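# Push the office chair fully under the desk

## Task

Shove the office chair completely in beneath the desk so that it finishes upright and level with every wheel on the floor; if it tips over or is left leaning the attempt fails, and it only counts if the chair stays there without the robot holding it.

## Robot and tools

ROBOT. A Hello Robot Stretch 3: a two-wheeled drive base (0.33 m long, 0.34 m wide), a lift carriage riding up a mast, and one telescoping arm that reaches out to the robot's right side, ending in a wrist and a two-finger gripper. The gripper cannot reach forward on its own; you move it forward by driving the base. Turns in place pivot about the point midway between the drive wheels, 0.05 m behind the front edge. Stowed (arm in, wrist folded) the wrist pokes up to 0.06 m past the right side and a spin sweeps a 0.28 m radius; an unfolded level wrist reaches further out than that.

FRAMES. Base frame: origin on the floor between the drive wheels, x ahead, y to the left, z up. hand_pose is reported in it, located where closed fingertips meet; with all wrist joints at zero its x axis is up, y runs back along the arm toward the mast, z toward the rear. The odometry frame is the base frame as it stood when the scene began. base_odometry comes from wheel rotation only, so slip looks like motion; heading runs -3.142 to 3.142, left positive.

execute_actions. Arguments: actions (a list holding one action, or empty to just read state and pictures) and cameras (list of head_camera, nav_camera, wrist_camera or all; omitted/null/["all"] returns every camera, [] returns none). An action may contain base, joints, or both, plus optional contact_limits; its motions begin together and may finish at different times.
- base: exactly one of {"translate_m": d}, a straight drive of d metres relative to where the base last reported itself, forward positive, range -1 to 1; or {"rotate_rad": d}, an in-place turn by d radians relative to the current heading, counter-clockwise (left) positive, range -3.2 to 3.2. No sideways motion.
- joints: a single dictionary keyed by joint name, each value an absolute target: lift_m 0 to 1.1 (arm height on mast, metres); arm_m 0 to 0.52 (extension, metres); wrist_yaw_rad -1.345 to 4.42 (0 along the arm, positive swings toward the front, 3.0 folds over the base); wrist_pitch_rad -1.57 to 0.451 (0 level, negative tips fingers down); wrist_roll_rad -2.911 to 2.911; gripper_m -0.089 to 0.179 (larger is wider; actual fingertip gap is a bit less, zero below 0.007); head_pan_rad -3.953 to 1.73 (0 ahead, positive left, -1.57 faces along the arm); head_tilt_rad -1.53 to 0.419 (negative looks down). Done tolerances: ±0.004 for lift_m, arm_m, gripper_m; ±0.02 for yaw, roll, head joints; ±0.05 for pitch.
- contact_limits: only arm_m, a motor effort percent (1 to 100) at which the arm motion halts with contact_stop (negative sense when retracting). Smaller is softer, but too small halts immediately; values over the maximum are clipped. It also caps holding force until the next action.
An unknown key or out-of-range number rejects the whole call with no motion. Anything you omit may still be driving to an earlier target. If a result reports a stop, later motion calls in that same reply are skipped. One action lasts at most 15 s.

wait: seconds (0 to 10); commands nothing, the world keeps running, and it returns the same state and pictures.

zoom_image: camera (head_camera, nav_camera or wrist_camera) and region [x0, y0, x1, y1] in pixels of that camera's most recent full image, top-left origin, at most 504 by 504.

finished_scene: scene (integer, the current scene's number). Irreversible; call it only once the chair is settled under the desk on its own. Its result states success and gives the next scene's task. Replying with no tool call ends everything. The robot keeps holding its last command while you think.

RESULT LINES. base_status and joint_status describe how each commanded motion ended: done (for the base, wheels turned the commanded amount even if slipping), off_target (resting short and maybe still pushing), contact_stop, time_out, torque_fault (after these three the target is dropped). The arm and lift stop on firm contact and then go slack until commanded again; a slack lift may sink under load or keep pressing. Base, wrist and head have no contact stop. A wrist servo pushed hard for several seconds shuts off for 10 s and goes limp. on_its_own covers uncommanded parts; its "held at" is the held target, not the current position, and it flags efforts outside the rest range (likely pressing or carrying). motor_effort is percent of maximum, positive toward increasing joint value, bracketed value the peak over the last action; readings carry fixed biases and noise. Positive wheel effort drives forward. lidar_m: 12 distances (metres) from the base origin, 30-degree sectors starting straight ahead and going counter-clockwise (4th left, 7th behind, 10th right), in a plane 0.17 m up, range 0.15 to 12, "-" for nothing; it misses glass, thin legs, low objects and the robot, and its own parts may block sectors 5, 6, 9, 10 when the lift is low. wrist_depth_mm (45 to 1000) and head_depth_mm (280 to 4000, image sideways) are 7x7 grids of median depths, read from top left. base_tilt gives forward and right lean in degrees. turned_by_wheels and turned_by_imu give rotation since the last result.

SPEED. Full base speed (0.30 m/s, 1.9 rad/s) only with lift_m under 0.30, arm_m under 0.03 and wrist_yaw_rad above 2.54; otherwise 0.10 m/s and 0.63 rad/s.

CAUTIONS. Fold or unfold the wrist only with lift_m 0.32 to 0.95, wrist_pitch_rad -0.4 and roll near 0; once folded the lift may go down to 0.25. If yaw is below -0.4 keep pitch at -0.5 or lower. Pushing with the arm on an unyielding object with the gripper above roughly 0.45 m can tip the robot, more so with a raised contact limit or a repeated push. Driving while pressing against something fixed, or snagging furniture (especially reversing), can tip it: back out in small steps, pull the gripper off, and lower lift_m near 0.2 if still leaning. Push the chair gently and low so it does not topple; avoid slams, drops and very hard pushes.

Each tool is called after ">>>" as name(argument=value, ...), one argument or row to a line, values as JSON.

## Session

>>> execute_actions(
  actions=[
    {"joints":{"head_tilt_rad":-0.5}},
  ],
  cameras=["nav_camera"],
)

Scene clock: 0.87 s.
base_odometry: x=+0.000 y=+0.000 heading=+0.000 (m, m, rad; odometry frame)
turned_by_wheels: +0.000 (rad since the last result)
turned_by_imu: +0.000 (rad since the last result)
base_tilt: forward=-1.0 right=-1.3 (deg)
lidar_m: 1.25 1.25 1.43 1.10 1.09 1.26 2.27 2.23 2.87 1.23 1.24 1.47
head_depth_mm: 1129 1245 1373 1555 1730 1523 1263 / 1105 1210 1340 1504 1704 1524 1262 / 1074 1175 1303 1445 1650 1530 1256 / 1048 1146 1264 1404 1586 1515 1261 / 1025 1121 1226 1357 1527 1520 1263 / 1001 1083 1196 1324 1477 1510 1264 / 981 1066 1164 1287 1432 1518 1266
base_status: not commanded
joint_positions: lift_m=+0.591 arm_m=-0.002 wrist_yaw_rad=+2.918 wrist_pitch_rad=-0.450 wrist_roll_rad=-0.018 gripper_m=+0.037 head_pan_rad=-0.016 head_tilt_rad=-0.493
joint_status: all done
motor_effort: left_wheel=+0(0) right_wheel=+0(0) lift_m=+38(38) arm_m=+0(0) wrist_yaw_rad=+0(0) wrist_pitch_rad=+4(4) wrist_roll_rad=+0(0) gripper_m=+0(0) head_pan_rad=+0(1) head_tilt_rad=-3(40) (%)
hand_pose: x=+0.0277 y=+0.0718 z=+0.5965 quat_wxyz=(+0.233, +0.696, +0.082, +0.674) (m; base frame)
wrist_depth_mm: 774 923 - - - - - / 881 - - - - - - / 909 - - - - - - / - - - - - - - / - - - - - 952 912 / 867 849 - 811 - 823 800 / 739 739 701 727 705 699 703
pictures: nav_camera (sideways: a quarter turn counterclockwise sets it upright)
Images, in order (width x height): nav_camera 672x504.

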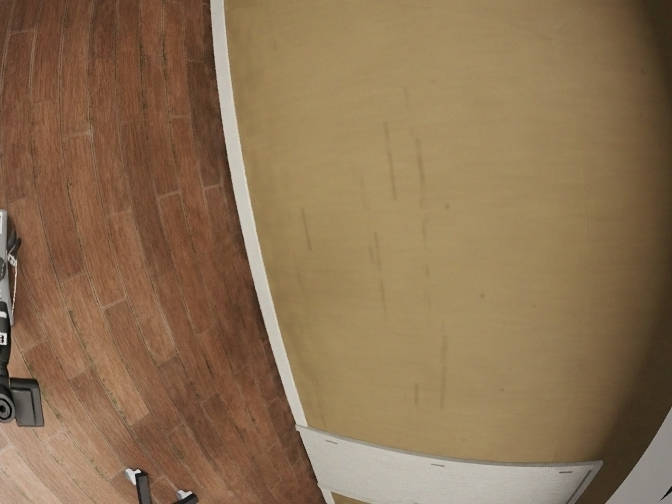

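>>> execute_actions(
  actions=[
    {"joints":{"head_pan_rad":-1.4}},
  ],
  cameras=["nav_camera","head_camera"],
)

Scene clock: 2.23 s.
base_odometry: x=+0.000 y=+0.000 heading=+0.000 (m, m, rad; odometry frame)
turned_by_wheels: +0.000 (rad since the last result)
turned_by_imu: +0.000 (rad since the last result)
base_tilt: forward=-1.0 right=-1.4 (deg)
lidar_m: 1.26 1.25 1.43 1.10 1.10 1.27 2.28 2.24 2.87 1.23 1.24 1.47
head_depth_mm: 2556 2695 3038 2569 1919 1514 1261 / 2520 2691 3081 2582 1922 1518 1267 / 2501 2689 3025 2586 1382 1486 1266 / 2517 2653 2997 2519 1321 1518 1267 / 2536 2740 1405 1500 1376 1475 1268 / 2498 2715 1185 1310 1776 1519 1262 / 2482 2670 2968 2543 1911 1523 1262
base_status: not commanded
joint_positions: lift_m=+0.591 arm_m=-0.002 wrist_yaw_rad=+2.918 wrist_pitch_rad=-0.450 wrist_roll_rad=-0.018 gripper_m=+0.037 head_pan_rad=-1.393 head_tilt_rad=-0.494
joint_status: all done
motor_effort: left_wheel=+0(0) right_wheel=+0(0) lift_m=+38(39) arm_m=+0(0) wrist_yaw_rad=-1(1) wrist_pitch_rad=+4(4) wrist_roll_rad=+0(1) gripper_m=+0(0) head_pan_rad=-4(33) head_tilt_rad=-4(3) (%)
hand_pose: x=+0.0277 y=+0.0718 z=+0.5965 quat_wxyz=(+0.233, +0.696, +0.082, +0.674) (m; base frame)
wrist_depth_mm: 800 913 - - - - - / 863 - - - - - - / 904 - - - - - - / - - - - - - - / - - - - - 939 936 / 859 842 - 845 - 791 798 / 747 736 723 722 711 695 686
pictures: head_camera (sideways: a quarter turn clockwise sets it upright), nav_camera (sideways: a quarter turn counterclockwise sets it upright)
Images, in order (width x height): head_camera 896x504, nav_camera 672x504.

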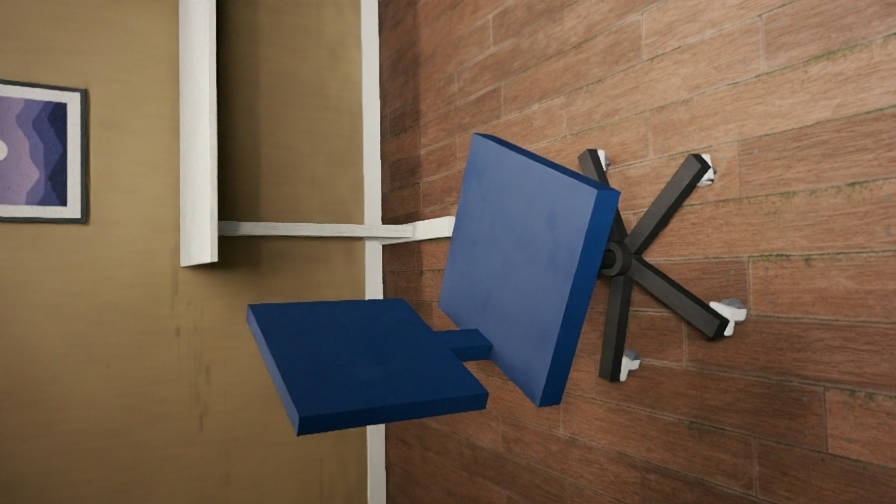

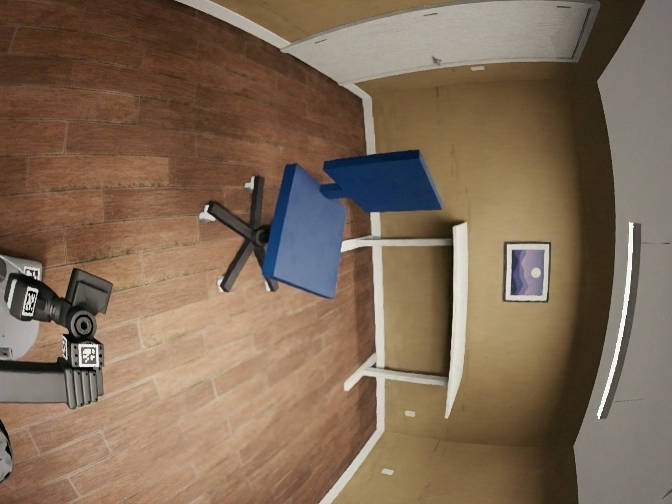

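>>> execute_actions(
  actions=[
    {"joints":{"lift_m":0.28}},
  ],
  cameras=[],
)

>>> execute_actions(
  actions=[
    {"base":{"translate_m":0.83}},
  ],
  cameras=[],
)

>>> execute_actions(
  actions=[
    {"base":{"rotate_rad":-1.31}},
  ],
  cameras=[],
)

>>> execute_actions(
  actions=[
    {"base":{"translate_m":0.97}},
  ],
  cameras=[],
)

>>> execute_actions(
  actions=[
    {"joints":{"lift_m":0.6,"wrist_pitch_rad":-0.4,"head_tilt_rad":-0.8}},
  ],
  cameras=[],
)

>>> execute_actions(
  actions=[
    {"joints":{"wrist_yaw_rad":0}},
  ],
  cameras=["nav_camera","wrist_camera"],
)

Scene clock: 6.23 s.
base_odometry: x=+0.000 y=+0.000 heading=+0.000 (m, m, rad; odometry frame)
turned_by_wheels: +0.000 (rad since the last result)
turned_by_imu: +0.000 (rad since the last result)
base_tilt: forward=-1.0 right=-1.4 (deg)
lidar_m: 1.25 1.25 1.44 1.10 1.10 1.27 2.27 2.23 2.87 1.23 1.24 1.47
head_depth_mm: 2540 2701 3060 2562 1919 1519 1266 / 2534 2704 3085 2592 1892 1524 1267 / 2504 2699 3008 2579 1384 1478 1264 / 2517 2679 2978 2508 1319 1517 1266 / 2499 2732 1412 1492 1381 1478 1264 / 2493 2702 1187 1310 1771 1515 1264 / 2471 2705 2969 2554 1908 1511 1266
base_status: not commanded
joint_positions: lift_m=+0.281 arm_m=-0.002 wrist_yaw_rad=+2.918 wrist_pitch_rad=-0.450 wrist_roll_rad=-0.018 gripper_m=+0.037 head_pan_rad=-1.393 head_tilt_rad=-0.494
joint_status: all done
motor_effort: left_wheel=+0(0) right_wheel=+0(0) lift_m=+14(31) arm_m=+0(0) wrist_yaw_rad=-1(1) wrist_pitch_rad=+4(4) wrist_roll_rad=+0(0) gripper_m=+0(0) head_pan_rad=-3(3) head_tilt_rad=-4(4) (%)
hand_pose: x=+0.0277 y=+0.0718 z=+0.2863 quat_wxyz=(+0.234, +0.696, +0.082, +0.674) (m; base frame)
wrist_depth_mm: 781 901 - - - - - / 855 - - - - - - / 947 - 900 892 839 838 820 / 726 - 699 680 670 661 657 / 594 583 592 573 576 535 530 / 508 497 - 494 - 460 455 / 447 - - - 408 404 394
pictures: none
No camera images: the call's "cameras" was empty. Leave "cameras" out to get every camera's image.

Scene clock: 10.77 s.
base_odometry: x=+0.830 y=+0.000 heading=+0.000 (m, m, rad; odometry frame)
turned_by_wheels: +0.000 (rad since the last result)
turned_by_imu: +0.006 (rad since the last result)
base_tilt: forward=-1.0 right=-1.3 (deg)
lidar_m: 0.46 0.46 0.53 0.89 1.41 1.52 3.10 3.02 1.30 2.55 0.95 0.54
head_depth_mm: 2350 2499 2747 2542 1913 1487 1266 / 2332 2533 2829 2598 1915 1521 1268 / 2337 2520 2803 2567 1914 1517 1261 / 2339 2518 2799 2565 1904 1520 1257 / 2324 2531 2763 2560 1909 1519 1263 / 2261 2396 2251 2255 1835 1517 1260 / 1486 1464 1420 1491 1479 1409 1238
base_status: done
joint_positions: lift_m=+0.281 arm_m=-0.002 wrist_yaw_rad=+2.918 wrist_pitch_rad=-0.450 wrist_roll_rad=-0.018 gripper_m=+0.037 head_pan_rad=-1.393 head_tilt_rad=-0.494
joint_status: not commanded
motor_effort: left_wheel=-1(8) right_wheel=+1(7) lift_m=+15(14) arm_m=+0(0) wrist_yaw_rad=+0(0) wrist_pitch_rad=+4(5) wrist_roll_rad=+0(1) gripper_m=+0(0) head_pan_rad=-3(3) head_tilt_rad=-3(4) (%)
hand_pose: x=+0.0277 y=+0.0718 z=+0.2863 quat_wxyz=(+0.234, +0.696, +0.082, +0.674) (m; base frame)
wrist_depth_mm: 917 - - 916 631 461 375 / - - - - 674 487 382 / 947 - 901 860 709 501 401 / 724 - 706 691 655 539 420 / 581 598 583 560 576 518 427 / 505 497 - 485 - 460 431 / 444 - - - 401 400 396
pictures: none
No camera images: the call's "cameras" was empty. Leave "cameras" out to get every camera's image.

Scene clock: 13.03 s.
base_odometry: x=+0.830 y=+0.000 heading=-1.310 (m, m, rad; odometry frame)
turned_by_wheels: -1.310 (rad since the last result)
turned_by_imu: -1.312 (rad since the last result)
base_tilt: forward=-1.1 right=-1.2 (deg)
lidar_m: 1.79 0.66 0.48 0.46 0.47 0.65 1.41 1.37 1.87 3.01 3.44 1.29
head_depth_mm: 2612 2803 2993 2554 1920 1527 1264 / 2682 2917 3116 2603 1919 1522 1267 / 2731 3005 3213 2572 1914 1518 1263 / 2805 3046 3318 2572 1907 1514 1264 / 2859 3132 3430 2588 1923 1525 1264 / 2942 3209 3442 2565 1913 1526 1264 / 2982 3304 3523 2556 1836 1508 1263
base_status: done
joint_positions: lift_m=+0.281 arm_m=-0.002 wrist_yaw_rad=+2.918 wrist_pitch_rad=-0.450 wrist_roll_rad=-0.018 gripper_m=+0.037 head_pan_rad=-1.393 head_tilt_rad=-0.494
joint_status: not commanded
motor_effort: left_wheel=+2(11) right_wheel=-3(8) lift_m=+14(14) arm_m=+0(0) wrist_yaw_rad=-1(0) wrist_pitch_rad=+4(4) wrist_roll_rad=+0(0) gripper_m=+0(0) head_pan_rad=-3(3) head_tilt_rad=-4(5) (%)
hand_pose: x=+0.0277 y=+0.0718 z=+0.2863 quat_wxyz=(+0.234, +0.696, +0.082, +0.674) (m; base frame)
wrist_depth_mm: - 414 432 455 482 521 551 / 428 - 469 497 527 559 600 / 464 - 505 542 588 631 664 / 501 - 570 589 619 663 636 / 538 566 591 571 558 539 531 / 500 488 - 487 - 458 453 / 448 - - - 406 407 396
pictures: none
No camera images: the call's "cameras" was empty. Leave "cameras" out to get every camera's image.

Scene clock: 18.03 s.
base_odometry: x=+1.080 y=-0.937 heading=-1.310 (m, m, rad; odometry frame)
turned_by_wheels: +0.000 (rad since the last result)
turned_by_imu: +0.007 (rad since the last result)
base_tilt: forward=-1.1 right=-1.3 (deg)
lidar_m: 1.84 0.64 0.49 0.47 0.48 0.66 1.80 2.37 3.14 0.80 2.62 1.70
head_depth_mm: 2629 2831 3126 2573 1835 1038 1268 / 2678 2920 3165 2574 597 686 841 / 2735 2975 3263 640 655 740 871 / 2787 3064 3285 675 730 843 1239 / 2852 3128 3403 734 822 1001 1253 / 2933 3208 3441 841 1776 1519 1260 / 2931 2960 2994 2542 1903 1523 1259
base_status: done
joint_positions: lift_m=+0.281 arm_m=-0.002 wrist_yaw_rad=+2.918 wrist_pitch_rad=-0.450 wrist_roll_rad=-0.018 gripper_m=+0.037 head_pan_rad=-1.393 head_tilt_rad=-0.494
joint_status: not commanded
motor_effort: left_wheel=+1(10) right_wheel=-1(5) lift_m=+14(14) arm_m=+0(0) wrist_yaw_rad=+0(0) wrist_pitch_rad=+5(4) wrist_roll_rad=+0(1) gripper_m=+0(0) head_pan_rad=-3(3) head_tilt_rad=-3(3) (%)
hand_pose: x=+0.0277 y=+0.0718 z=+0.2863 quat_wxyz=(+0.234, +0.696, +0.082, +0.674) (m; base frame)
wrist_depth_mm: - 424 442 466 494 517 516 / 433 - 473 517 533 557 576 / 468 - 532 562 595 612 669 / 520 - 571 594 634 649 653 / 545 574 597 565 573 548 544 / 497 493 - 490 - 462 455 / 446 - - - 413 402 396
pictures: none
No camera images: the call's "cameras" was empty. Leave "cameras" out to get every camera's image.

Scene clock: 21.77 s.
base_odometry: x=+1.080 y=-0.937 heading=-1.310 (m, m, rad; odometry frame)
turned_by_wheels: +0.000 (rad since the last result)
turned_by_imu: +0.000 (rad since the last result)
base_tilt: forward=-1.0 right=-1.4 (deg)
lidar_m: 1.84 0.64 0.49 0.47 0.48 0.66 1.79 2.36 3.14 0.80 2.62 1.70
head_depth_mm: 2718 2780 2001 1118 1424 1264 1144 / 2792 2786 569 670 934 1246 1155 / 2849 2806 617 733 951 1269 - / 2905 2809 682 824 1370 1238 1117 / 2970 702 764 1028 1440 1272 1118 / 3062 2494 2023 1740 1467 1270 1121 / 2998 2516 2162 1760 1468 1274 1117
base_status: not commanded
joint_positions: lift_m=+0.599 arm_m=-0.002 wrist_yaw_rad=+2.918 wrist_pitch_rad=-0.419 wrist_roll_rad=-0.018 gripper_m=+0.037 head_pan_rad=-1.393 head_tilt_rad=-0.790
joint_status: all done
motor_effort: left_wheel=+1(1) right_wheel=-1(1) lift_m=+61(65) arm_m=+0(0) wrist_yaw_rad=+0(0) wrist_pitch_rad=+5(7) wrist_roll_rad=+0(0) gripper_m=+0(0) head_pan_rad=-3(2) head_tilt_rad=-8(37) (%)
hand_pose: x=+0.0286 y=+0.0758 z=+0.6117 quat_wxyz=(+0.223, +0.697, +0.071, +0.677) (m; base frame)
wrist_depth_mm: - 419 439 461 481 513 521 / 431 - 477 500 521 570 574 / 463 - 516 556 601 612 657 / 506 - 565 598 651 682 718 / 553 592 623 697 718 774 843 / 610 649 - 765 - 838 819 / 686 725 758 748 742 727 709
pictures: none
No camera images: the call's "cameras" was empty. Leave "cameras" out to get every camera's image.

Scene clock: 24.23 s.
base_odometry: x=+1.080 y=-0.937 heading=-1.310 (m, m, rad; odometry frame)
turned_by_wheels: +0.000 (rad since the last result)
turned_by_imu: +0.000 (rad since the last result)
base_tilt: forward=-1.0 right=-1.3 (deg)
lidar_m: 1.84 0.64 0.49 0.47 0.48 0.66 1.80 2.37 3.14 0.80 2.62 1.70
head_depth_mm: 2708 2767 1998 1118 1429 1268 1141 / 2796 2787 569 670 930 1259 1153 / 2823 2768 617 733 953 1262 1111 / 2901 2794 682 827 1376 1230 1114 / 2962 701 763 1026 1437 1265 1117 / 3062 2497 2012 1747 1470 1269 1120 / 3006 2542 2183 1746 1471 1270 1120
base_status: not commanded
joint_positions: lift_m=+0.599 arm_m=-0.002 wrist_yaw_rad=+0.002 wrist_pitch_rad=-0.419 wrist_roll_rad=-0.018 gripper_m=+0.037 head_pan_rad=-1.393 head_tilt_rad=-0.790
joint_status: all done
motor_effort: left_wheel=+1(1) right_wheel=-1(1) lift_m=+60(60) arm_m=+0(0) wrist_yaw_rad=-1(2) wrist_pitch_rad=+5(6) wrist_roll_rad=+0(0) gripper_m=+0(0) head_pan_rad=-2(3) head_tilt_rad=-8(6) (%)
hand_pose: x=-0.0211 y=-0.3672 z=+0.6117 quat_wxyz=(+0.698, +0.149, -0.685, -0.145) (m; base frame)
wrist_depth_mm: 399 330 281 246 - - - / - 369 311 267 - - - / - - 370 297 628 - - / - 522 433 461 531 - - / - - 481 381 - - - / 906 882 808 751 - 830 831 / 770 779 749 728 714 732 713
pictures: nav_camera (sideways: a quarter turn counterclockwise sets it upright), wrist_camera
Images, in order (width x height): nav_camera 672x504, wrist_camera 644x364.

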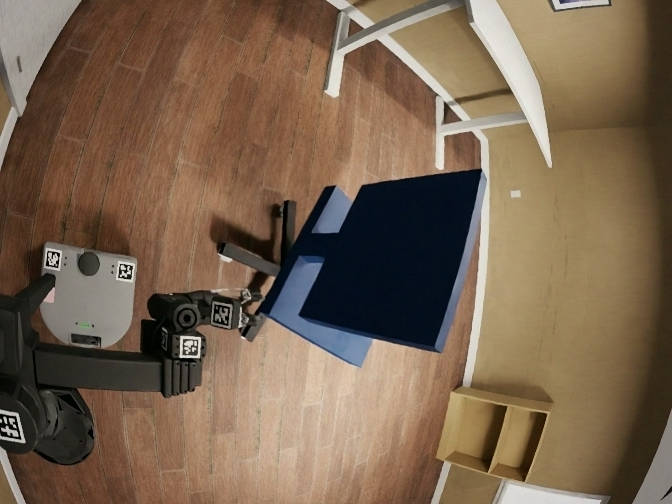

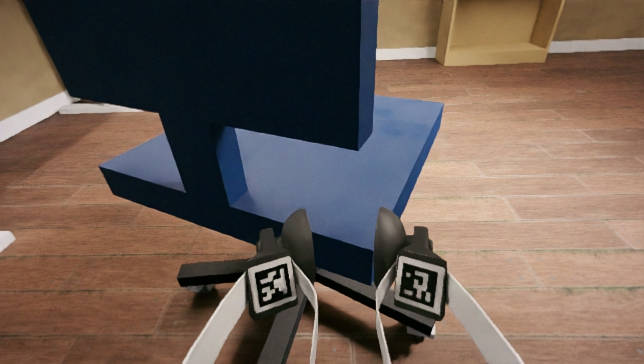

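>>> execute_actions(
  actions=[
    {"base":{"translate_m":0.05},"joints":{"wrist_pitch_rad":0,"lift_m":0.62}},
  ],
  cameras=[],
)

>>> execute_actions(
  actions=[
    {"joints":{"arm_m":0.52}},
  ],
  cameras=["nav_camera"],
)

Scene clock: 25.80 s.
base_odometry: x=+1.093 y=-0.985 heading=-1.310 (m, m, rad; odometry frame)
turned_by_wheels: +0.000 (rad since the last result)
turned_by_imu: +0.000 (rad since the last result)
base_tilt: forward=-1.0 right=-1.4 (deg)
lidar_m: 1.79 0.62 0.48 0.47 0.49 0.66 1.80 2.42 3.18 0.80 2.55 1.66
head_depth_mm: 2746 2767 552 681 1370 1236 1155 / 2759 2768 589 691 906 1276 - / 2833 2764 645 770 978 1238 1118 / 2874 2798 712 866 1375 1263 1113 / 2983 710 799 1082 1443 1274 1119 / 3054 2826 2165 1759 1474 1278 1124 / 2922 2553 2154 1754 1470 1271 1124
base_status: done
joint_positions: lift_m=+0.619 arm_m=-0.002 wrist_yaw_rad=+0.001 wrist_pitch_rad=-0.023 wrist_roll_rad=-0.018 gripper_m=+0.037 head_pan_rad=-1.393 head_tilt_rad=-0.790
joint_status: all done
motor_effort: left_wheel=+1(6) right_wheel=-1(3) lift_m=+60(61) arm_m=+0(0) wrist_yaw_rad=+0(1) wrist_pitch_rad=+7(7) wrist_roll_rad=+0(0) gripper_m=+0(0) head_pan_rad=-3(3) head_tilt_rad=-6(6) (%)
hand_pose: x=-0.0211 y=-0.3985 z=+0.7280 quat_wxyz=(+0.714, +0.009, -0.700, -0.008) (m; base frame)
wrist_depth_mm: - 382 323 277 256 - - / - 402 335 289 262 - - / - 417 349 299 274 - - / - 439 366 309 283 - - / - 460 383 308 - - - / - - 414 320 - - - / - 548 400 460 450 - -
pictures: none
No camera images: the call's "cameras" was empty. Leave "cameras" out to get every camera's image.

Scene clock: 31.40 s.
base_odometry: x=+1.093 y=-0.985 heading=-1.311 (m, m, rad; odometry frame)
turned_by_wheels: -0.001 (rad since the last result)
turned_by_imu: -0.104 (rad since the last result)
base_tilt: forward=-1.1 right=-1.3 (deg)
lidar_m: 1.81 0.72 0.50 0.47 0.47 0.60 1.30 2.35 3.04 1.04 2.60 1.67
head_depth_mm: 2668 900 1074 - 1467 1295 - / 2773 811 949 1646 1434 1263 1113 / 2829 755 878 1139 1465 1259 1112 / 2866 2662 1281 1139 1412 1269 1114 / 2894 2788 2141 1646 1465 1270 1109 / 2958 2796 2171 1750 1465 1265 1118 / 2961 2777 2153 1741 1468 1276 1117
base_status: not commanded
joint_positions: lift_m=+0.619 arm_m=+0.517 wrist_yaw_rad=-0.170 wrist_pitch_rad=-0.022 wrist_roll_rad=-0.018 gripper_m=+0.037 head_pan_rad=-1.394 head_tilt_rad=-0.792
joint_status: all done
joint sent to its limit — the command would take arm_m past its upper limit, so that joint was sent only as far as its limit.
on_its_own: wrist_yaw_rad is held at -0.142, not at your +0.000, by its stall guard, which is still easing
motor_effort: left_wheel=-11(24) right_wheel=+17(39) lift_m=+58(60) arm_m=+3(13) wrist_yaw_rad=+19(45) wrist_pitch_rad=+6(9) wrist_roll_rad=+0(0) gripper_m=+7(14) head_pan_rad=-3(3) head_tilt_rad=-6(6) (%)
hand_pose: x=-0.0646 y=-0.9143 z=+0.7283 quat_wxyz=(+0.710, -0.051, -0.699, -0.068) (m; base frame)
wrist_depth_mm: 91 104 134 186 - - - / 92 105 136 192 - - - / 93 106 138 197 - - - / 94 108 141 200 - - - / 95 110 143 227 - - - / 96 111 139 242 - - - / 97 112 155 217 - - -
pictures: nav_camera (sideways: a quarter turn counterclockwise sets it upright)
Images, in order (width x height): nav_camera 672x504.

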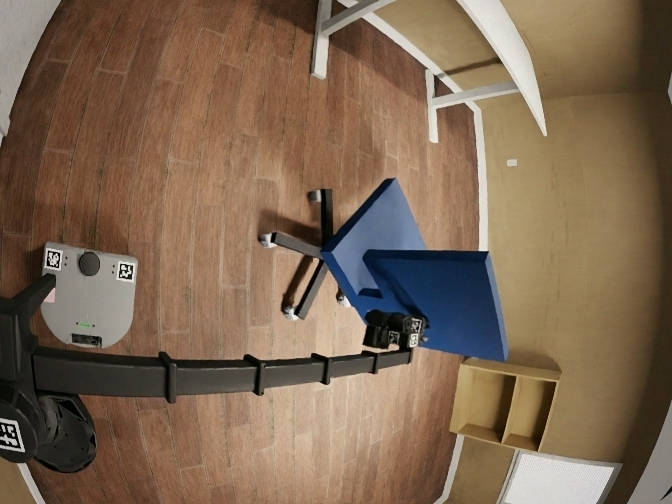

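>>> execute_actions(
  actions=[
    {"joints":{"arm_m":0.0}},
  ],
  cameras=[],
)

>>> execute_actions(
  actions=[
    {"base":{"rotate_rad":0.87},"joints":{"wrist_yaw_rad":1.57,"head_pan_rad":0,"head_tilt_rad":-0.6}},
  ],
  cameras=[],
)

>>> execute_actions(
  actions=[
    {"base":{"translate_m":-1.0}},
  ],
  cameras=[],
)

>>> execute_actions(
  actions=[
    {"base":{"rotate_rad":-0.98}},
  ],
  cameras=["nav_camera","wrist_camera"],
)

Scene clock: 36.67 s.
base_odometry: x=+1.093 y=-0.985 heading=-1.310 (m, m, rad; odometry frame)
turned_by_wheels: +0.001 (rad since the last result)
turned_by_imu: +0.001 (rad since the last result)
base_tilt: forward=-1.1 right=-1.4 (deg)
lidar_m: 1.81 0.72 0.50 0.46 0.47 0.60 1.31 2.34 3.02 1.04 2.59 1.67
head_depth_mm: 2697 900 1941 1739 1473 1263 1151 / 2748 814 980 1613 1429 1316 - / 2834 756 879 1137 1464 1284 1136 / 2885 2697 1285 1135 1411 1262 1118 / 2894 2795 2164 1653 1477 1269 1119 / 2950 2814 2146 1754 1469 1271 1122 / 2990 2788 2163 1751 1474 1268 1116
base_status: not commanded
joint_positions: lift_m=+0.619 arm_m=+0.000 wrist_yaw_rad=-0.187 wrist_pitch_rad=-0.022 wrist_roll_rad=-0.018 gripper_m=+0.037 head_pan_rad=-1.394 head_tilt_rad=-0.792
joint_status: all done
on_its_own: wrist_yaw_rad is held at -0.187, not at your +0.000, by its stall guard, which is not easing now
motor_effort: left_wheel=+0(11) right_wheel=-1(17) lift_m=+59(59) arm_m=-2(6) wrist_yaw_rad=+1(19) wrist_pitch_rad=+6(6) wrist_roll_rad=+1(0) gripper_m=+0(6) head_pan_rad=-3(2) head_tilt_rad=-6(5) (%)
hand_pose: x=-0.0690 y=-0.3965 z=+0.7283 quat_wxyz=(+0.710, -0.057, -0.698, -0.075) (m; base frame)
wrist_depth_mm: - 449 545 - - - - / - 453 548 - - - - / - 476 556 - - - - / - 480 570 - - - - / - 789 614 - - - - / - 645 649 - - - - / - 549 - - - - -
pictures: none
No camera images: the call's "cameras" was empty. Leave "cameras" out to get every camera's image.

Scene clock: 39.03 s.
base_odometry: x=+1.093 y=-0.985 heading=-0.440 (m, m, rad; odometry frame)
turned_by_wheels: +0.870 (rad since the last result)
turned_by_imu: +0.875 (rad since the last result)
base_tilt: forward=-1.1 right=-1.4 (deg)
lidar_m: 0.55 0.47 0.47 0.53 0.90 2.34 2.67 3.15 1.04 1.67 1.81 0.93
head_depth_mm: 662 769 916 1127 1486 1391 1187 / 590 673 781 933 1161 1361 1191 / 525 593 674 796 954 1187 1190 / 486 539 606 694 818 979 1144 / 463 509 566 637 732 854 1025 / 428 466 513 572 647 741 868 / 397 430 470 519 578 654 753
base_status: done
joint_positions: lift_m=+0.619 arm_m=+0.000 wrist_yaw_rad=+1.569 wrist_pitch_rad=-0.022 wrist_roll_rad=-0.018 gripper_m=+0.037 head_pan_rad=-0.007 head_tilt_rad=-0.606
joint_status: all done
motor_effort: left_wheel=-2(6) right_wheel=+2(6) lift_m=+59(59) arm_m=-2(2) wrist_yaw_rad=+0(2) wrist_pitch_rad=+6(6) wrist_roll_rad=+0(0) gripper_m=+0(0) head_pan_rad=+2(33) head_tilt_rad=+3(27) (%)
hand_pose: x=+0.2343 y=-0.1458 z=+0.7283 quat_wxyz=(+0.511, +0.500, -0.490, +0.498) (m; base frame)
wrist_depth_mm: 380 435 507 632 840 - - / 386 444 515 658 879 - - / 390 445 533 664 887 - - / 391 457 541 670 926 - - / 403 464 545 742 - - - / 408 486 556 763 - - - / 413 486 598 736 - - -
pictures: none
No camera images: the call's "cameras" was empty. Leave "cameras" out to get every camera's image.

Scene clock: 50.23 s.
base_odometry: x=+0.188 y=-0.559 heading=-0.440 (m, m, rad; odometry frame)
turned_by_wheels: +0.000 (rad since the last result)
turned_by_imu: -0.006 (rad since the last result)
base_tilt: forward=-1.1 right=-1.2 (deg)
lidar_m: 1.35 1.15 1.15 1.31 1.60 1.60 1.84 2.32 2.61 2.58 0.85 2.45
head_depth_mm: 1777 2065 2507 2150 1690 1398 1188 / 1575 1804 2090 2160 1696 1391 1186 / 1415 1595 1805 2022 1699 1400 1192 / 1307 1444 1629 1856 1698 1388 1184 / 1203 1318 1459 1653 1692 1399 1191 / 1108 1210 1336 1482 1599 1394 1190 / 1028 1120 1219 1342 1496 1402 1193
base_status: done
joint_positions: lift_m=+0.619 arm_m=+0.000 wrist_yaw_rad=+1.569 wrist_pitch_rad=-0.022 wrist_roll_rad=-0.018 gripper_m=+0.037 head_pan_rad=-0.007 head_tilt_rad=-0.606
joint_status: not commanded
motor_effort: left_wheel=-1(7) right_wheel=+2(2) lift_m=+59(59) arm_m=-2(2) wrist_yaw_rad=+1(1) wrist_pitch_rad=+6(6) wrist_roll_rad=+0(0) gripper_m=+1(0) head_pan_rad=+2(2) head_tilt_rad=+3(5) (%)
hand_pose: x=+0.2343 y=-0.1458 z=+0.7283 quat_wxyz=(+0.511, +0.500, -0.490, +0.498) (m; base frame)
wrist_depth_mm: 866 - - - - - - / 887 - - - - - - / 864 - - - - - - / 895 - - - - - - / 904 - - - - - - / 965 - - - - - - / 939 - - - - - -
pictures: none
No camera images: the call's "cameras" was empty. Leave "cameras" out to get every camera's image.

Scene clock: 52.73 s.
base_odometry: x=+0.188 y=-0.559 heading=-1.420 (m, m, rad; odometry frame)
turned_by_wheels: -0.980 (rad since the last result)
turned_by_imu: -0.986 (rad since the last result)
base_tilt: forward=-1.1 right=-1.4 (deg)
lidar_m: 0.85 2.13 1.30 1.15 1.15 1.37 1.60 1.61 1.91 2.32 2.62 2.59
head_depth_mm: 2203 2482 2723 619 696 894 1175 / 2154 2451 2700 673 768 929 1187 / 2139 2389 2552 741 852 1250 1143 / 2094 2333 770 820 1027 1326 1183 / 2076 2322 2505 1999 1636 1400 1188 / 2051 2292 2536 2164 1682 1399 1193 / 2038 2240 2486 2153 1697 1401 1193
base_status: done
joint_positions: lift_m=+0.619 arm_m=+0.000 wrist_yaw_rad=+1.569 wrist_pitch_rad=-0.022 wrist_roll_rad=-0.018 gripper_m=+0.037 head_pan_rad=-0.007 head_tilt_rad=-0.606
joint_status: not commanded
motor_effort: left_wheel=+2(6) right_wheel=-2(6) lift_m=+59(59) arm_m=-2(2) wrist_yaw_rad=+2(1) wrist_pitch_rad=+6(6) wrist_roll_rad=+0(0) gripper_m=+0(1) head_pan_rad=+3(3) head_tilt_rad=+3(5) (%)
hand_pose: x=+0.2343 y=-0.1458 z=+0.7283 quat_wxyz=(+0.511, +0.500, -0.490, +0.499) (m; base frame)
wrist_depth_mm: - - - 478 435 - - / - - 627 493 450 - - / - - 658 527 461 - - / - - 682 531 481 - - / - - - 551 793 - - / - - - 608 - - - / - - - - 519 - -
pictures: nav_camera (sideways: a quarter turn counterclockwise sets it upright), wrist_camera
Images, in order (width x height): nav_camera 672x504, wrist_camera 644x364.

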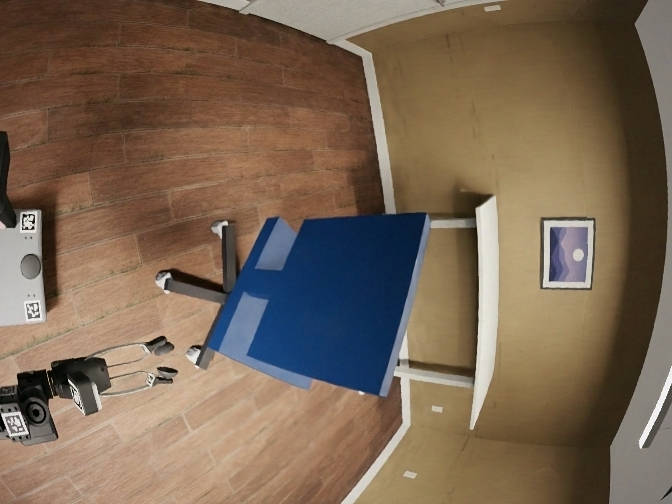

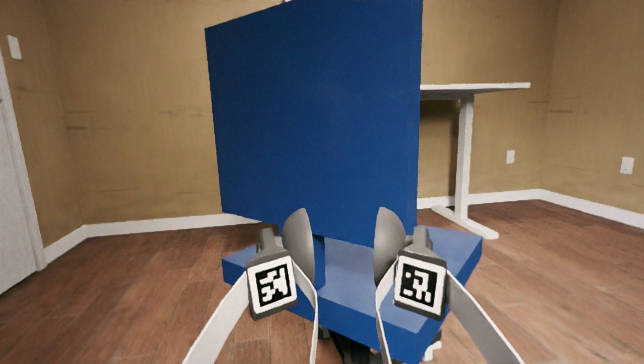

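>>> execute_actions(
  actions=[
    {"base":{"translate_m":1.0},"joints":{"arm_m":0.05}},
  ],
  cameras=["nav_camera","wrist_camera"],
)

Scene clock: 64.17 s.
base_odometry: x=+0.338 y=-1.548 heading=-1.420 (m, m, rad; odometry frame)
turned_by_wheels: +0.000 (rad since the last result)
turned_by_imu: -0.028 (rad since the last result)
base_tilt: forward=-1.0 right=-1.4 (deg)
lidar_m: 1.12 1.57 1.58 1.37 1.39 1.62 2.56 2.57 2.39 2.37 2.38 0.48
head_depth_mm: 1400 1297 958 1995 1694 340 368 / 1363 1293 957 1969 1701 340 372 / 1339 1300 958 1932 1698 340 375 / 1309 1307 904 1870 1701 340 380 / 1296 1299 902 1770 1618 1397 1191 / 1265 1297 903 1787 1701 1401 1198 / 1245 1369 1524 1726 1700 1403 1195
base_status: done
joint_positions: lift_m=+0.619 arm_m=+0.050 wrist_yaw_rad=+1.134 wrist_pitch_rad=-0.025 wrist_roll_rad=-0.018 gripper_m=+0.037 head_pan_rad=-0.007 head_tilt_rad=-0.604
joint_status: all done
on_its_own: wrist_yaw_rad is held at +1.166, not at your +1.570, by its stall guard, which is still easing
motor_effort: left_wheel=-5(14) right_wheel=+13(37) lift_m=+58(58) arm_m=-1(5) wrist_yaw_rad=+21(54) wrist_pitch_rad=+7(7) wrist_roll_rad=+0(0) gripper_m=+8(18) head_pan_rad=+2(2) head_tilt_rad=+3(5) (%)
hand_pose: x=+0.2102 y=-0.3032 z=+0.7274 quat_wxyz=(+0.607, +0.384, -0.586, +0.376) (m; base frame)
wrist_depth_mm: 122 130 144 160 181 - - / 125 133 147 165 187 - - / 127 136 151 169 193 - - / 130 140 156 175 199 - - / 133 144 159 185 213 - - / 135 147 161 193 - - - / 139 150 166 192 223 - -
pictures: nav_camera (sideways: a quarter turn counterclockwise sets it upright), wrist_camera
Images, in order (width x height): nav_camera 672x504, wrist_camera 644x364.

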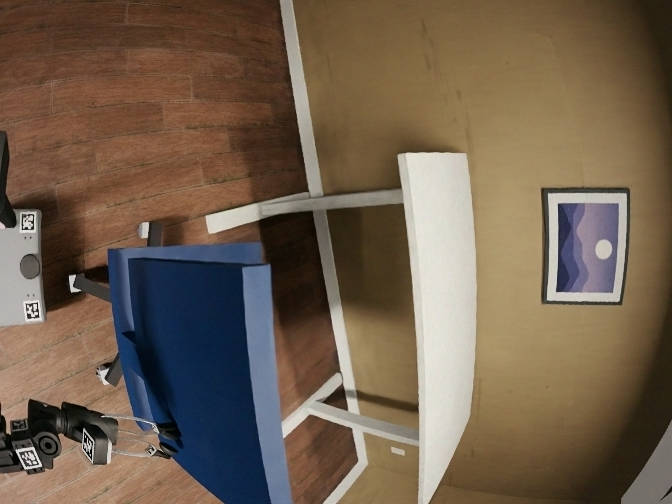

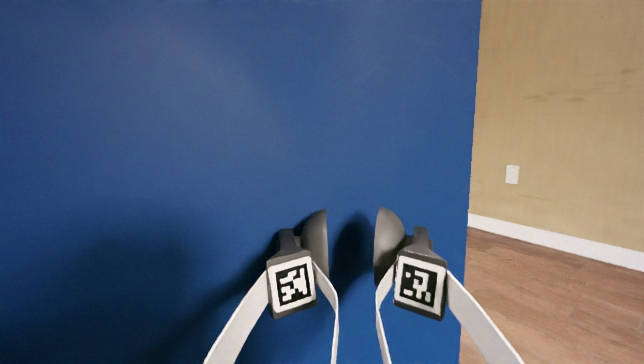

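>>> execute_actions(
  actions=[
    {"base":{"translate_m":-0.15}},
  ],
  cameras=[],
)

>>> execute_actions(
  actions=[
    {"base":{"rotate_rad":0.15},"joints":{"wrist_yaw_rad":1.57,"arm_m":0.1}},
  ],
  cameras=["wrist_camera"],
)

>>> execute_actions(
  actions=[
    {"base":{"translate_m":0.5}},
  ],
  cameras=["nav_camera","wrist_camera"],
)

Scene clock: 67.10 s.
base_odometry: x=+0.316 y=-1.400 heading=-1.420 (m, m, rad; odometry frame)
turned_by_wheels: +0.000 (rad since the last result)
turned_by_imu: -0.001 (rad since the last result)
base_tilt: forward=-1.1 right=-1.4 (deg)
lidar_m: 0.64 1.71 1.54 1.35 1.35 1.58 2.42 2.42 2.73 2.36 2.41 0.62
head_depth_mm: 1526 1287 1931 2103 456 547 683 / 1499 1295 1885 2095 459 551 738 / 1474 1294 1825 2038 464 557 747 / 1443 1300 1796 1999 490 594 761 / 1417 1300 1350 1897 1649 1407 1172 / 1391 1464 1700 1926 1707 1397 1191 / 1368 1496 1680 1878 1700 1408 1192
base_status: done
joint_positions: lift_m=+0.619 arm_m=+0.050 wrist_yaw_rad=+1.165 wrist_pitch_rad=-0.023 wrist_roll_rad=-0.018 gripper_m=+0.037 head_pan_rad=-0.007 head_tilt_rad=-0.604
joint_status: not commanded
on_its_own: wrist_yaw_rad is held at +1.166, not at your +1.570, by its stall guard, which is not easing now
motor_effort: left_wheel=+1(9) right_wheel=+0(9) lift_m=+59(58) arm_m=-1(0) wrist_yaw_rad=+1(22) wrist_pitch_rad=+6(7) wrist_roll_rad=+1(0) gripper_m=+0(8) head_pan_rad=+2(2) head_tilt_rad=+3(3) (%)
hand_pose: x=+0.2135 y=-0.2961 z=+0.7281 quat_wxyz=(+0.601, +0.392, -0.580, +0.386) (m; base frame)
wrist_depth_mm: 237 251 277 304 - - - / 239 259 284 312 - - - / 246 263 291 325 - - - / 250 268 299 332 - - - / 258 277 305 348 - - - / 262 286 307 365 - - - / 269 292 449 476 - - -
pictures: none
No camera images: the call's "cameras" was empty. Leave "cameras" out to get every camera's image.

Scene clock: 68.57 s.
base_odometry: x=+0.316 y=-1.400 heading=-1.270 (m, m, rad; odometry frame)
turned_by_wheels: +0.150 (rad since the last result)
turned_by_imu: +0.151 (rad since the last result)
base_tilt: forward=-1.0 right=-1.3 (deg)
lidar_m: 1.27 1.74 1.44 1.35 1.37 1.76 2.42 2.46 2.35 2.41 2.44 0.62
head_depth_mm: 1437 1291 1804 2006 443 512 627 / 1427 1288 1791 2007 456 531 715 / 1416 1296 1776 1993 482 570 747 / 1415 1293 1339 1946 1651 1402 1169 / 1409 1529 1774 1960 1687 1392 1194 / 1393 1548 1752 1953 1713 1401 1196 / 1401 1546 1732 1952 1697 1401 1192
base_status: done
joint_positions: lift_m=+0.619 arm_m=+0.100 wrist_yaw_rad=+1.568 wrist_pitch_rad=-0.022 wrist_roll_rad=-0.018 gripper_m=+0.037 head_pan_rad=-0.007 head_tilt_rad=-0.604
joint_status: all done
motor_effort: left_wheel=-2(6) right_wheel=+2(6) lift_m=+59(58) arm_m=+2(2) wrist_yaw_rad=+0(2) wrist_pitch_rad=+6(6) wrist_roll_rad=+0(0) gripper_m=+0(0) head_pan_rad=+2(2) head_tilt_rad=+4(3) (%)
hand_pose: x=+0.2343 y=-0.2453 z=+0.7282 quat_wxyz=(+0.511, +0.500, -0.490, +0.498) (m; base frame)
wrist_depth_mm: - 273 257 247 236 226 216 / - 280 265 255 242 233 221 / - 291 279 262 250 237 229 / - 304 286 269 257 244 233 / - 316 297 279 262 254 242 / - 328 309 287 - 260 251 / - - 449 299 285 269 259
pictures: wrist_camera
Images, in order (width x height): wrist_camera 644x364.

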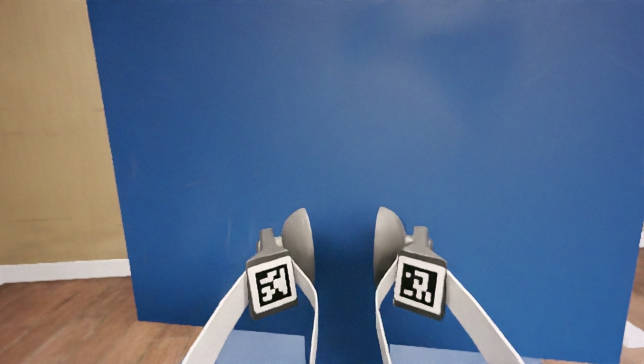

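Scene clock: 74.60 s.
base_odometry: x=+0.463 y=-1.878 heading=-1.271 (m, m, rad; odometry frame)
turned_by_wheels: -0.001 (rad since the last result)
turned_by_imu: -0.229 (rad since the last result)
base_tilt: forward=-1.1 right=-1.3 (deg)
lidar_m: 0.81 0.81 1.40 1.41 1.41 1.59 2.58 2.88 2.54 2.35 2.34 0.51
head_depth_mm: 1167 1241 798 657 1692 340 379 / 1135 1206 800 628 1698 340 369 / 1102 1188 800 629 1690 876 392 / 1072 1154 804 603 1662 942 812 / 1042 1120 805 580 1619 1331 1168 / 1014 1101 803 580 1554 1403 1188 / 992 1075 804 580 1553 1407 1195
base_status: done
joint_positions: lift_m=+0.619 arm_m=+0.100 wrist_yaw_rad=+1.568 wrist_pitch_rad=-0.025 wrist_roll_rad=-0.018 gripper_m=+0.037 head_pan_rad=-0.007 head_tilt_rad=-0.604
joint_status: not commanded
motor_effort: left_wheel=-4(12) right_wheel=+18(31) lift_m=+58(59) arm_m=+2(2) wrist_yaw_rad=+2(17) wrist_pitch_rad=+7(7) wrist_roll_rad=+0(1) gripper_m=+2(4) head_pan_rad=+2(3) head_tilt_rad=+3(3) (%)
hand_pose: x=+0.2342 y=-0.2454 z=+0.7275 quat_wxyz=(+0.512, +0.501, -0.489, +0.498) (m; base frame)
wrist_depth_mm: 147 150 154 159 163 169 174 / 151 154 159 163 169 174 179 / 155 158 164 168 174 180 186 / 159 163 169 175 181 187 193 / 164 169 173 180 187 192 199 / 169 173 178 188 - 199 207 / 176 180 186 193 201 208 217
pictures: nav_camera (sideways: a quarter turn counterclockwise sets it upright), wrist_camera
Images, in order (width x height): nav_camera 672x504, wrist_camera 644x364.

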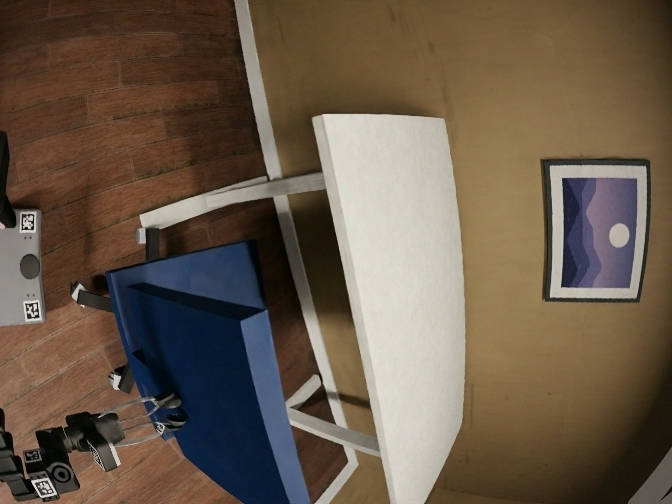

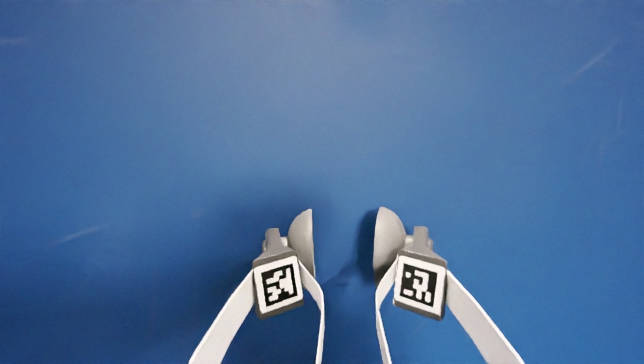

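>>> execute_actions(
  actions=[
    {"base":{"translate_m":0.3}},
  ],
  cameras=["nav_camera","wrist_camera"],
)

Scene clock: 78.93 s.
base_odometry: x=+0.552 y=-2.164 heading=-1.273 (m, m, rad; odometry frame)
turned_by_wheels: -0.002 (rad since the last result)
turned_by_imu: -0.191 (rad since the last result)
base_tilt: forward=-1.0 right=-1.3 (deg)
lidar_m: 0.36 0.57 1.05 1.44 1.54 1.60 2.21 3.12 3.10 2.31 2.22 1.27
head_depth_mm: 1080 1179 798 579 452 1396 762 / 1028 1111 800 577 453 852 761 / 973 1067 800 579 453 404 758 / 927 1029 803 580 453 382 761 / 886 976 803 579 454 373 743 / 845 929 804 580 453 373 716 / 810 885 805 582 455 373 332
base_status: translate_m off_target (by the wheels' count: +0.2998 of +0.3000)
joint_positions: lift_m=+0.619 arm_m=+0.100 wrist_yaw_rad=+1.407 wrist_pitch_rad=-0.032 wrist_roll_rad=-0.018 gripper_m=+0.036 head_pan_rad=-0.007 head_tilt_rad=-0.604
joint_status: not commanded
on_its_own: wrist_yaw_rad is held at +1.481, not at your +1.570, by its stall guard, which is still easing; right_wheel is at rest, and its effort (+59) is outside its rest range (-18 to +18)
motor_effort: left_wheel=-10(20) right_wheel=+59(65) lift_m=+58(59) arm_m=-3(3) wrist_yaw_rad=+50(63) wrist_pitch_rad=+9(9) wrist_roll_rad=+1(0) gripper_m=+16(21) head_pan_rad=+2(2) head_tilt_rad=+2(3) (%)
hand_pose: x=+0.2305 y=-0.2871 z=+0.7258 quat_wxyz=(+0.552, +0.462, -0.527, +0.453) (m; base frame)
wrist_depth_mm: - 84 113 176 452 599 - / - 84 115 181 912 - - / - 85 117 185 - - - / - 86 118 190 - - - / - 87 121 177 - - - / - 88 122 - - - - / - 89 117 204 - - -
pictures: nav_camera (sideways: a quarter turn counterclockwise sets it upright), wrist_camera
Images, in order (width x height): nav_camera 672x504, wrist_camera 644x364.

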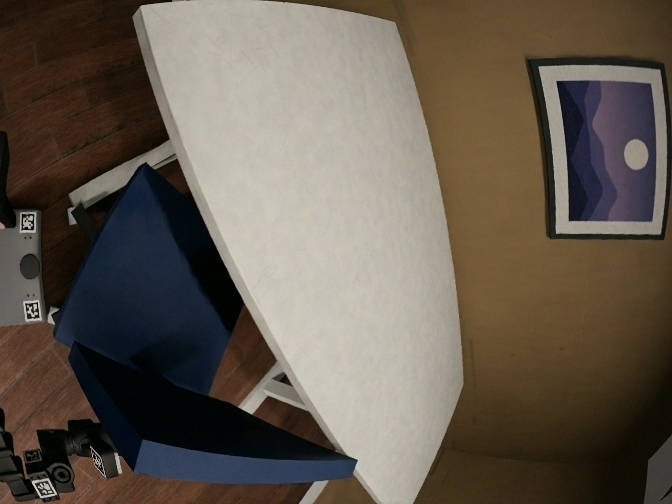

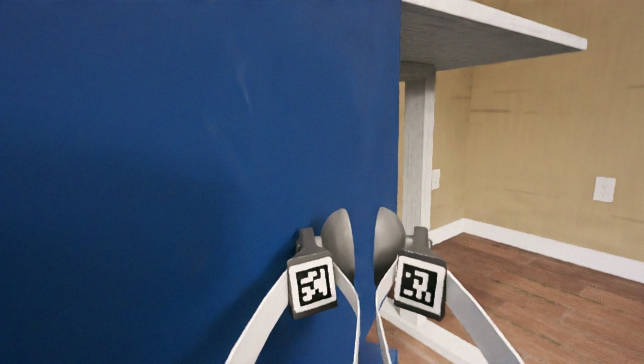

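>>> execute_actions(
  actions=[
    {"base":{"translate_m":-0.6},"joints":{"head_tilt_rad":-0.8}},
  ],
  cameras=["nav_camera"],
)

Scene clock: 86.27 s.
base_odometry: x=+0.375 y=-1.591 heading=-1.272 (m, m, rad; odometry frame)
turned_by_wheels: +0.000 (rad since the last result)
turned_by_imu: -0.002 (rad since the last result)
base_tilt: forward=-1.0 right=-1.3 (deg)
lidar_m: 0.96 1.10 1.59 1.27 1.26 1.29 1.77 2.60 2.71 2.53 2.52 1.79
head_depth_mm: 1040 725 922 1649 1462 1266 1110 / 1044 1819 781 1024 1430 1265 1114 / 1048 1781 1366 1105 1403 1265 1118 / 1055 1674 1784 1141 1430 1263 1117 / 1061 848 1823 1212 1426 1271 1116 / 1059 808 1655 1667 1470 1266 1121 / 1063 775 1633 1749 1477 1270 1120
base_status: done
joint_positions: lift_m=+0.619 arm_m=+0.100 wrist_yaw_rad=+1.388 wrist_pitch_rad=-0.023 wrist_roll_rad=-0.018 gripper_m=+0.037 head_pan_rad=-0.007 head_tilt_rad=-0.790
joint_status: all done
on_its_own: wrist_yaw_rad is held at +1.390, not at your +1.570, by its stall guard, which is not easing now
motor_effort: left_wheel=+1(12) right_wheel=-1(52) lift_m=+59(59) arm_m=-2(3) wrist_yaw_rad=+1(49) wrist_pitch_rad=+6(9) wrist_roll_rad=+0(1) gripper_m=+0(15) head_pan_rad=+2(2) head_tilt_rad=-6(30) (%)
hand_pose: x=+0.2300 y=-0.2918 z=+0.7281 quat_wxyz=(+0.554, +0.454, -0.533, +0.450) (m; base frame)
wrist_depth_mm: - - 569 - - - - / 825 882 588 - - - - / - - 605 907 - - - / - - 633 - - - - / - - 841 - - - - / - 734 642 - - - - / - - - - - - -
pictures: nav_camera (sideways: a quarter turn counterclockwise sets it upright)
Images, in order (width x height): nav_camera 672x504.

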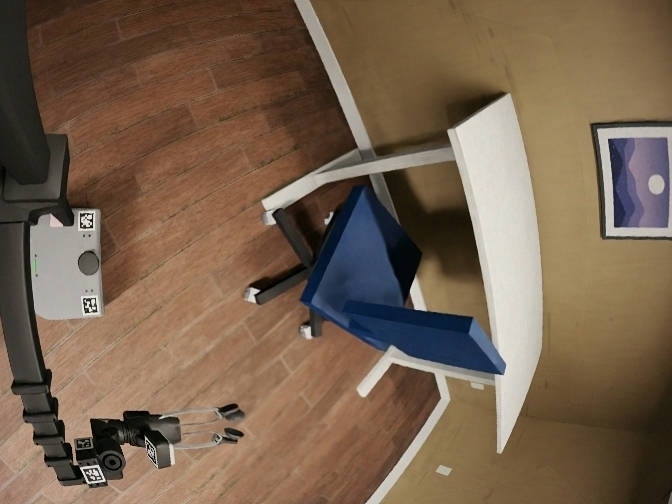

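>>> execute_actions(
  actions=[
    {"base":{"rotate_rad":0.93},"joints":{"arm_m":0,"wrist_yaw_rad":0,"lift_m":0.33,"head_pan_rad":-1.4}},
  ],
  cameras=[],
)

>>> execute_actions(
  actions=[
    {"base":{"translate_m":1.0}},
  ],
  cameras=[],
)

>>> execute_actions(
  actions=[
    {"base":{"rotate_rad":-0.41}},
  ],
  cameras=["nav_camera","wrist_camera"],
)

Scene clock: 90.23 s.
base_odometry: x=+0.375 y=-1.591 heading=-0.343 (m, m, rad; odometry frame)
turned_by_wheels: +0.930 (rad since the last result)
turned_by_imu: +0.936 (rad since the last result)
base_tilt: forward=-1.1 right=-1.2 (deg)
lidar_m: 1.55 1.33 1.23 1.26 1.60 2.60 2.63 2.53 2.52 1.80 0.96 1.10
head_depth_mm: 2230 2440 2125 1732 1464 1258 1117 / 2356 2568 2153 1732 1464 1260 1107 / 2455 2668 2143 1739 1471 1268 1155 / 1206 1849 1999 1742 1465 1268 1115 / 1058 789 846 1058 1380 1261 1115 / 1068 916 1296 1112 1404 1272 1115 / 1070 1707 1782 1119 1420 1276 1119
base_status: done
joint_positions: lift_m=+0.331 arm_m=+0.000 wrist_yaw_rad=+0.001 wrist_pitch_rad=-0.022 wrist_roll_rad=-0.018 gripper_m=+0.037 head_pan_rad=-1.393 head_tilt_rad=-0.790
joint_status: all done
motor_effort: left_wheel=-2(6) right_wheel=+2(7) lift_m=+14(55) arm_m=-2(3) wrist_yaw_rad=-2(3) wrist_pitch_rad=+6(7) wrist_roll_rad=+1(0) gripper_m=+0(1) head_pan_rad=-3(32) head_tilt_rad=-6(7) (%)
hand_pose: x=-0.0211 y=-0.4009 z=+0.4398 quat_wxyz=(+0.714, +0.008, -0.700, -0.007) (m; base frame)
wrist_depth_mm: 375 478 - - - - - / - 550 - - - - - / - 596 - - - - - / 370 519 - - - - - / - - - - - - - / 937 889 830 950 - 940 923 / 635 715 733 742 739 714 713
pictures: none
No camera images: the call's "cameras" was empty. Leave "cameras" out to get every camera's image.

Scene clock: 101.47 s.
base_odometry: x=+1.317 y=-1.927 heading=-0.343 (m, m, rad; odometry frame)
turned_by_wheels: +0.000 (rad since the last result)
turned_by_imu: +0.007 (rad since the last result)
base_tilt: forward=-1.1 right=-1.2 (deg)
lidar_m: 0.63 0.80 0.82 0.84 1.06 2.36 3.57 3.15 0.93 0.61 0.66 0.62
head_depth_mm: 1042 730 561 1597 1458 1266 1113 / 1046 733 600 829 1021 1227 1116 / 945 734 626 1652 1466 1261 1152 / 859 736 1120 1375 1440 1269 1114 / 756 739 974 1139 1356 1267 1120 / 681 735 848 969 1135 1242 1117 / 617 677 751 843 965 1117 1119
base_status: done
joint_positions: lift_m=+0.331 arm_m=+0.000 wrist_yaw_rad=+0.001 wrist_pitch_rad=-0.022 wrist_roll_rad=-0.018 gripper_m=+0.037 head_pan_rad=-1.393 head_tilt_rad=-0.790
joint_status: not commanded
motor_effort: left_wheel=-2(4) right_wheel=+2(7) lift_m=+14(14) arm_m=-3(2) wrist_yaw_rad=-2(1) wrist_pitch_rad=+6(6) wrist_roll_rad=+0(0) gripper_m=-1(0) head_pan_rad=-3(3) head_tilt_rad=-6(6) (%)
hand_pose: x=-0.0211 y=-0.4009 z=+0.4398 quat_wxyz=(+0.714, +0.008, -0.700, -0.007) (m; base frame)
wrist_depth_mm: 435 547 707 907 - - - / 440 546 723 912 - - - / 442 544 735 950 648 667 566 / 445 553 764 960 - 497 315 / 449 558 739 397 - - - / 449 563 697 411 - 842 652 / 454 566 705 676 591 633 571
pictures: none
No camera images: the call's "cameras" was empty. Leave "cameras" out to get every camera's image.

Scene clock: 103.07 s.
base_odometry: x=+1.317 y=-1.927 heading=-0.753 (m, m, rad; odometry frame)
turned_by_wheels: -0.410 (rad since the last result)
turned_by_imu: -0.412 (rad since the last result)
base_tilt: forward=-1.1 right=-1.3 (deg)
lidar_m: 0.62 0.65 0.88 0.82 0.86 1.21 3.38 3.67 3.04 0.93 0.61 0.64
head_depth_mm: 1040 730 559 1074 1372 1269 1112 / 1053 733 562 1107 1319 1233 1109 / 1051 735 562 1165 1395 1255 1151 / 1060 738 584 1650 1373 1256 1118 / 1065 738 607 1612 1437 1267 1116 / 1067 740 608 1533 1444 1270 1120 / 971 742 631 1197 1282 1251 1118
base_status: done
joint_positions: lift_m=+0.331 arm_m=+0.000 wrist_yaw_rad=+0.001 wrist_pitch_rad=-0.022 wrist_roll_rad=-0.018 gripper_m=+0.037 head_pan_rad=-1.393 head_tilt_rad=-0.790
joint_status: not commanded
motor_effort: left_wheel=+2(6) right_wheel=-3(6) lift_m=+14(14) arm_m=-2(2) wrist_yaw_rad=-2(2) wrist_pitch_rad=+6(6) wrist_roll_rad=+0(0) gripper_m=+0(0) head_pan_rad=-3(3) head_tilt_rad=-7(6) (%)
hand_pose: x=-0.0213 y=-0.4009 z=+0.4398 quat_wxyz=(+0.714, +0.008, -0.700, -0.008) (m; base frame)
wrist_depth_mm: 651 320 - - 835 597 - / 672 331 - - 879 - - / 682 342 - - 737 711 - / 703 351 - 410 455 - - / 705 360 - - - - - / 681 374 - 771 - 911 930 / 687 390 622 710 691 666 700
pictures: nav_camera (sideways: a quarter turn counterclockwise sets it upright), wrist_camera
Images, in order (width x height): nav_camera 672x504, wrist_camera 644x364.

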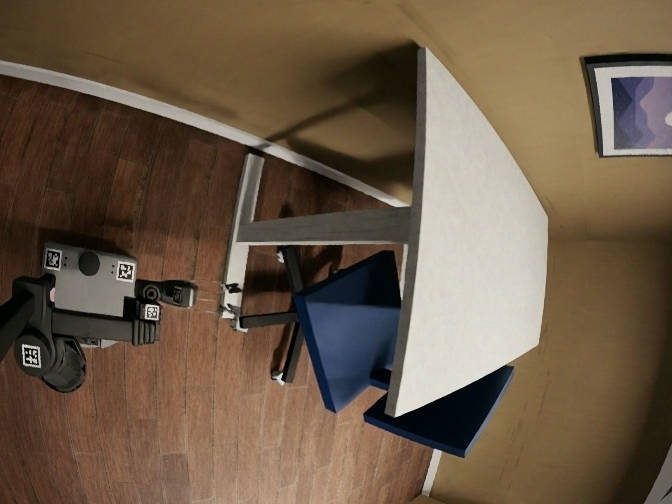

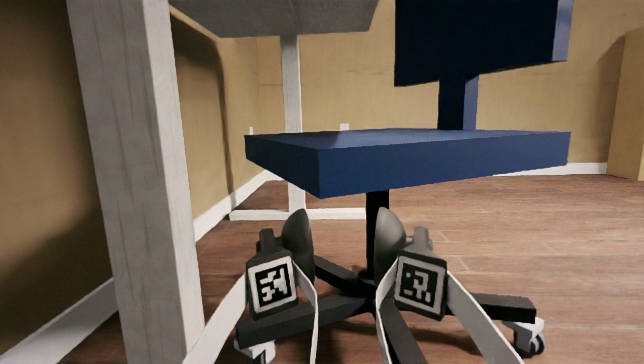

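>>> execute_actions(
  actions=[
    {"joints":{"arm_m":0.5}},
  ],
  cameras=["nav_camera","wrist_camera"],
)

Scene clock: 108.03 s.
base_odometry: x=+1.317 y=-1.927 heading=-0.752 (m, m, rad; odometry frame)
turned_by_wheels: +0.001 (rad since the last result)
turned_by_imu: +0.001 (rad since the last result)
base_tilt: forward=-1.0 right=-1.3 (deg)
lidar_m: 0.62 0.64 0.88 0.82 0.86 1.21 3.40 3.67 3.04 0.66 0.61 0.64
head_depth_mm: 1041 727 558 1135 1409 1264 1114 / 1038 730 561 1206 1398 1239 1125 / 1045 731 581 1683 1459 1254 1112 / 1051 734 582 1646 1368 1264 1114 / 1053 736 605 1616 1439 1265 1114 / 1058 738 605 1523 1440 1270 1115 / 971 738 629 1199 1281 1247 1119
base_status: not commanded
joint_positions: lift_m=+0.331 arm_m=+0.500 wrist_yaw_rad=+0.083 wrist_pitch_rad=-0.023 wrist_roll_rad=-0.018 gripper_m=+0.037 head_pan_rad=-1.393 head_tilt_rad=-0.792
joint_status: all done
on_its_own: wrist_yaw_rad is held at +0.057, not at your +0.000, by its stall guard, which is still easing
motor_effort: left_wheel=+11(23) right_wheel=-17(40) lift_m=+15(15) arm_m=+3(14) wrist_yaw_rad=-18(60) wrist_pitch_rad=+7(8) wrist_roll_rad=+0(0) gripper_m=+6(19) head_pan_rad=-3(2) head_tilt_rad=-6(6) (%)
hand_pose: x=-0.0002 y=-0.8992 z=+0.4394 quat_wxyz=(+0.713, +0.038, -0.699, +0.021) (m; base frame)
wrist_depth_mm: 631 853 - - - - - / 641 873 - - - - - / 627 873 - - - - - / 640 860 228 198 171 159 153 / 626 853 235 188 164 147 132 / 618 856 - 850 - 151 134 / 618 759 744 700 710 355 665
pictures: nav_camera (sideways: a quarter turn counterclockwise sets it upright), wrist_camera
Images, in order (width x height): nav_camera 672x504, wrist_camera 644x364.

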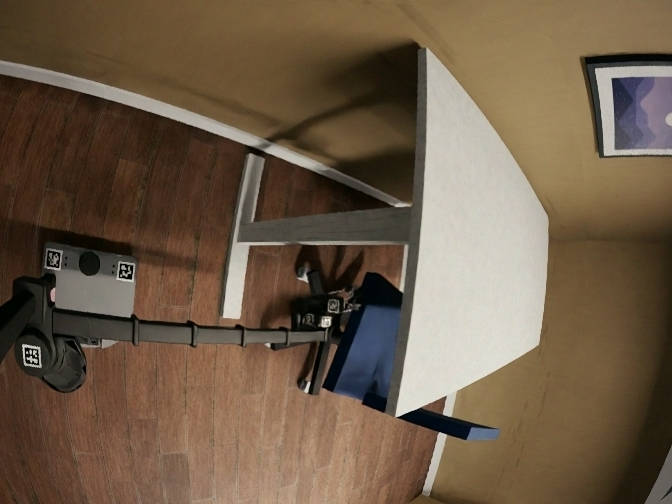

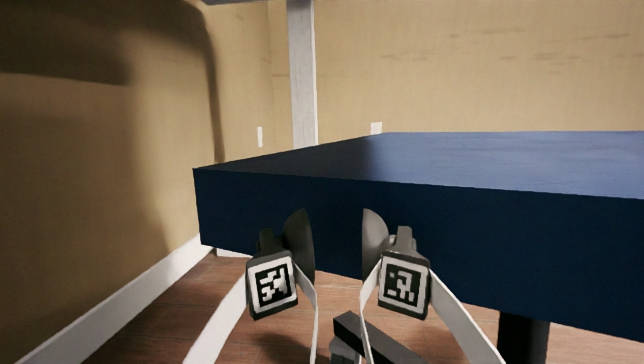

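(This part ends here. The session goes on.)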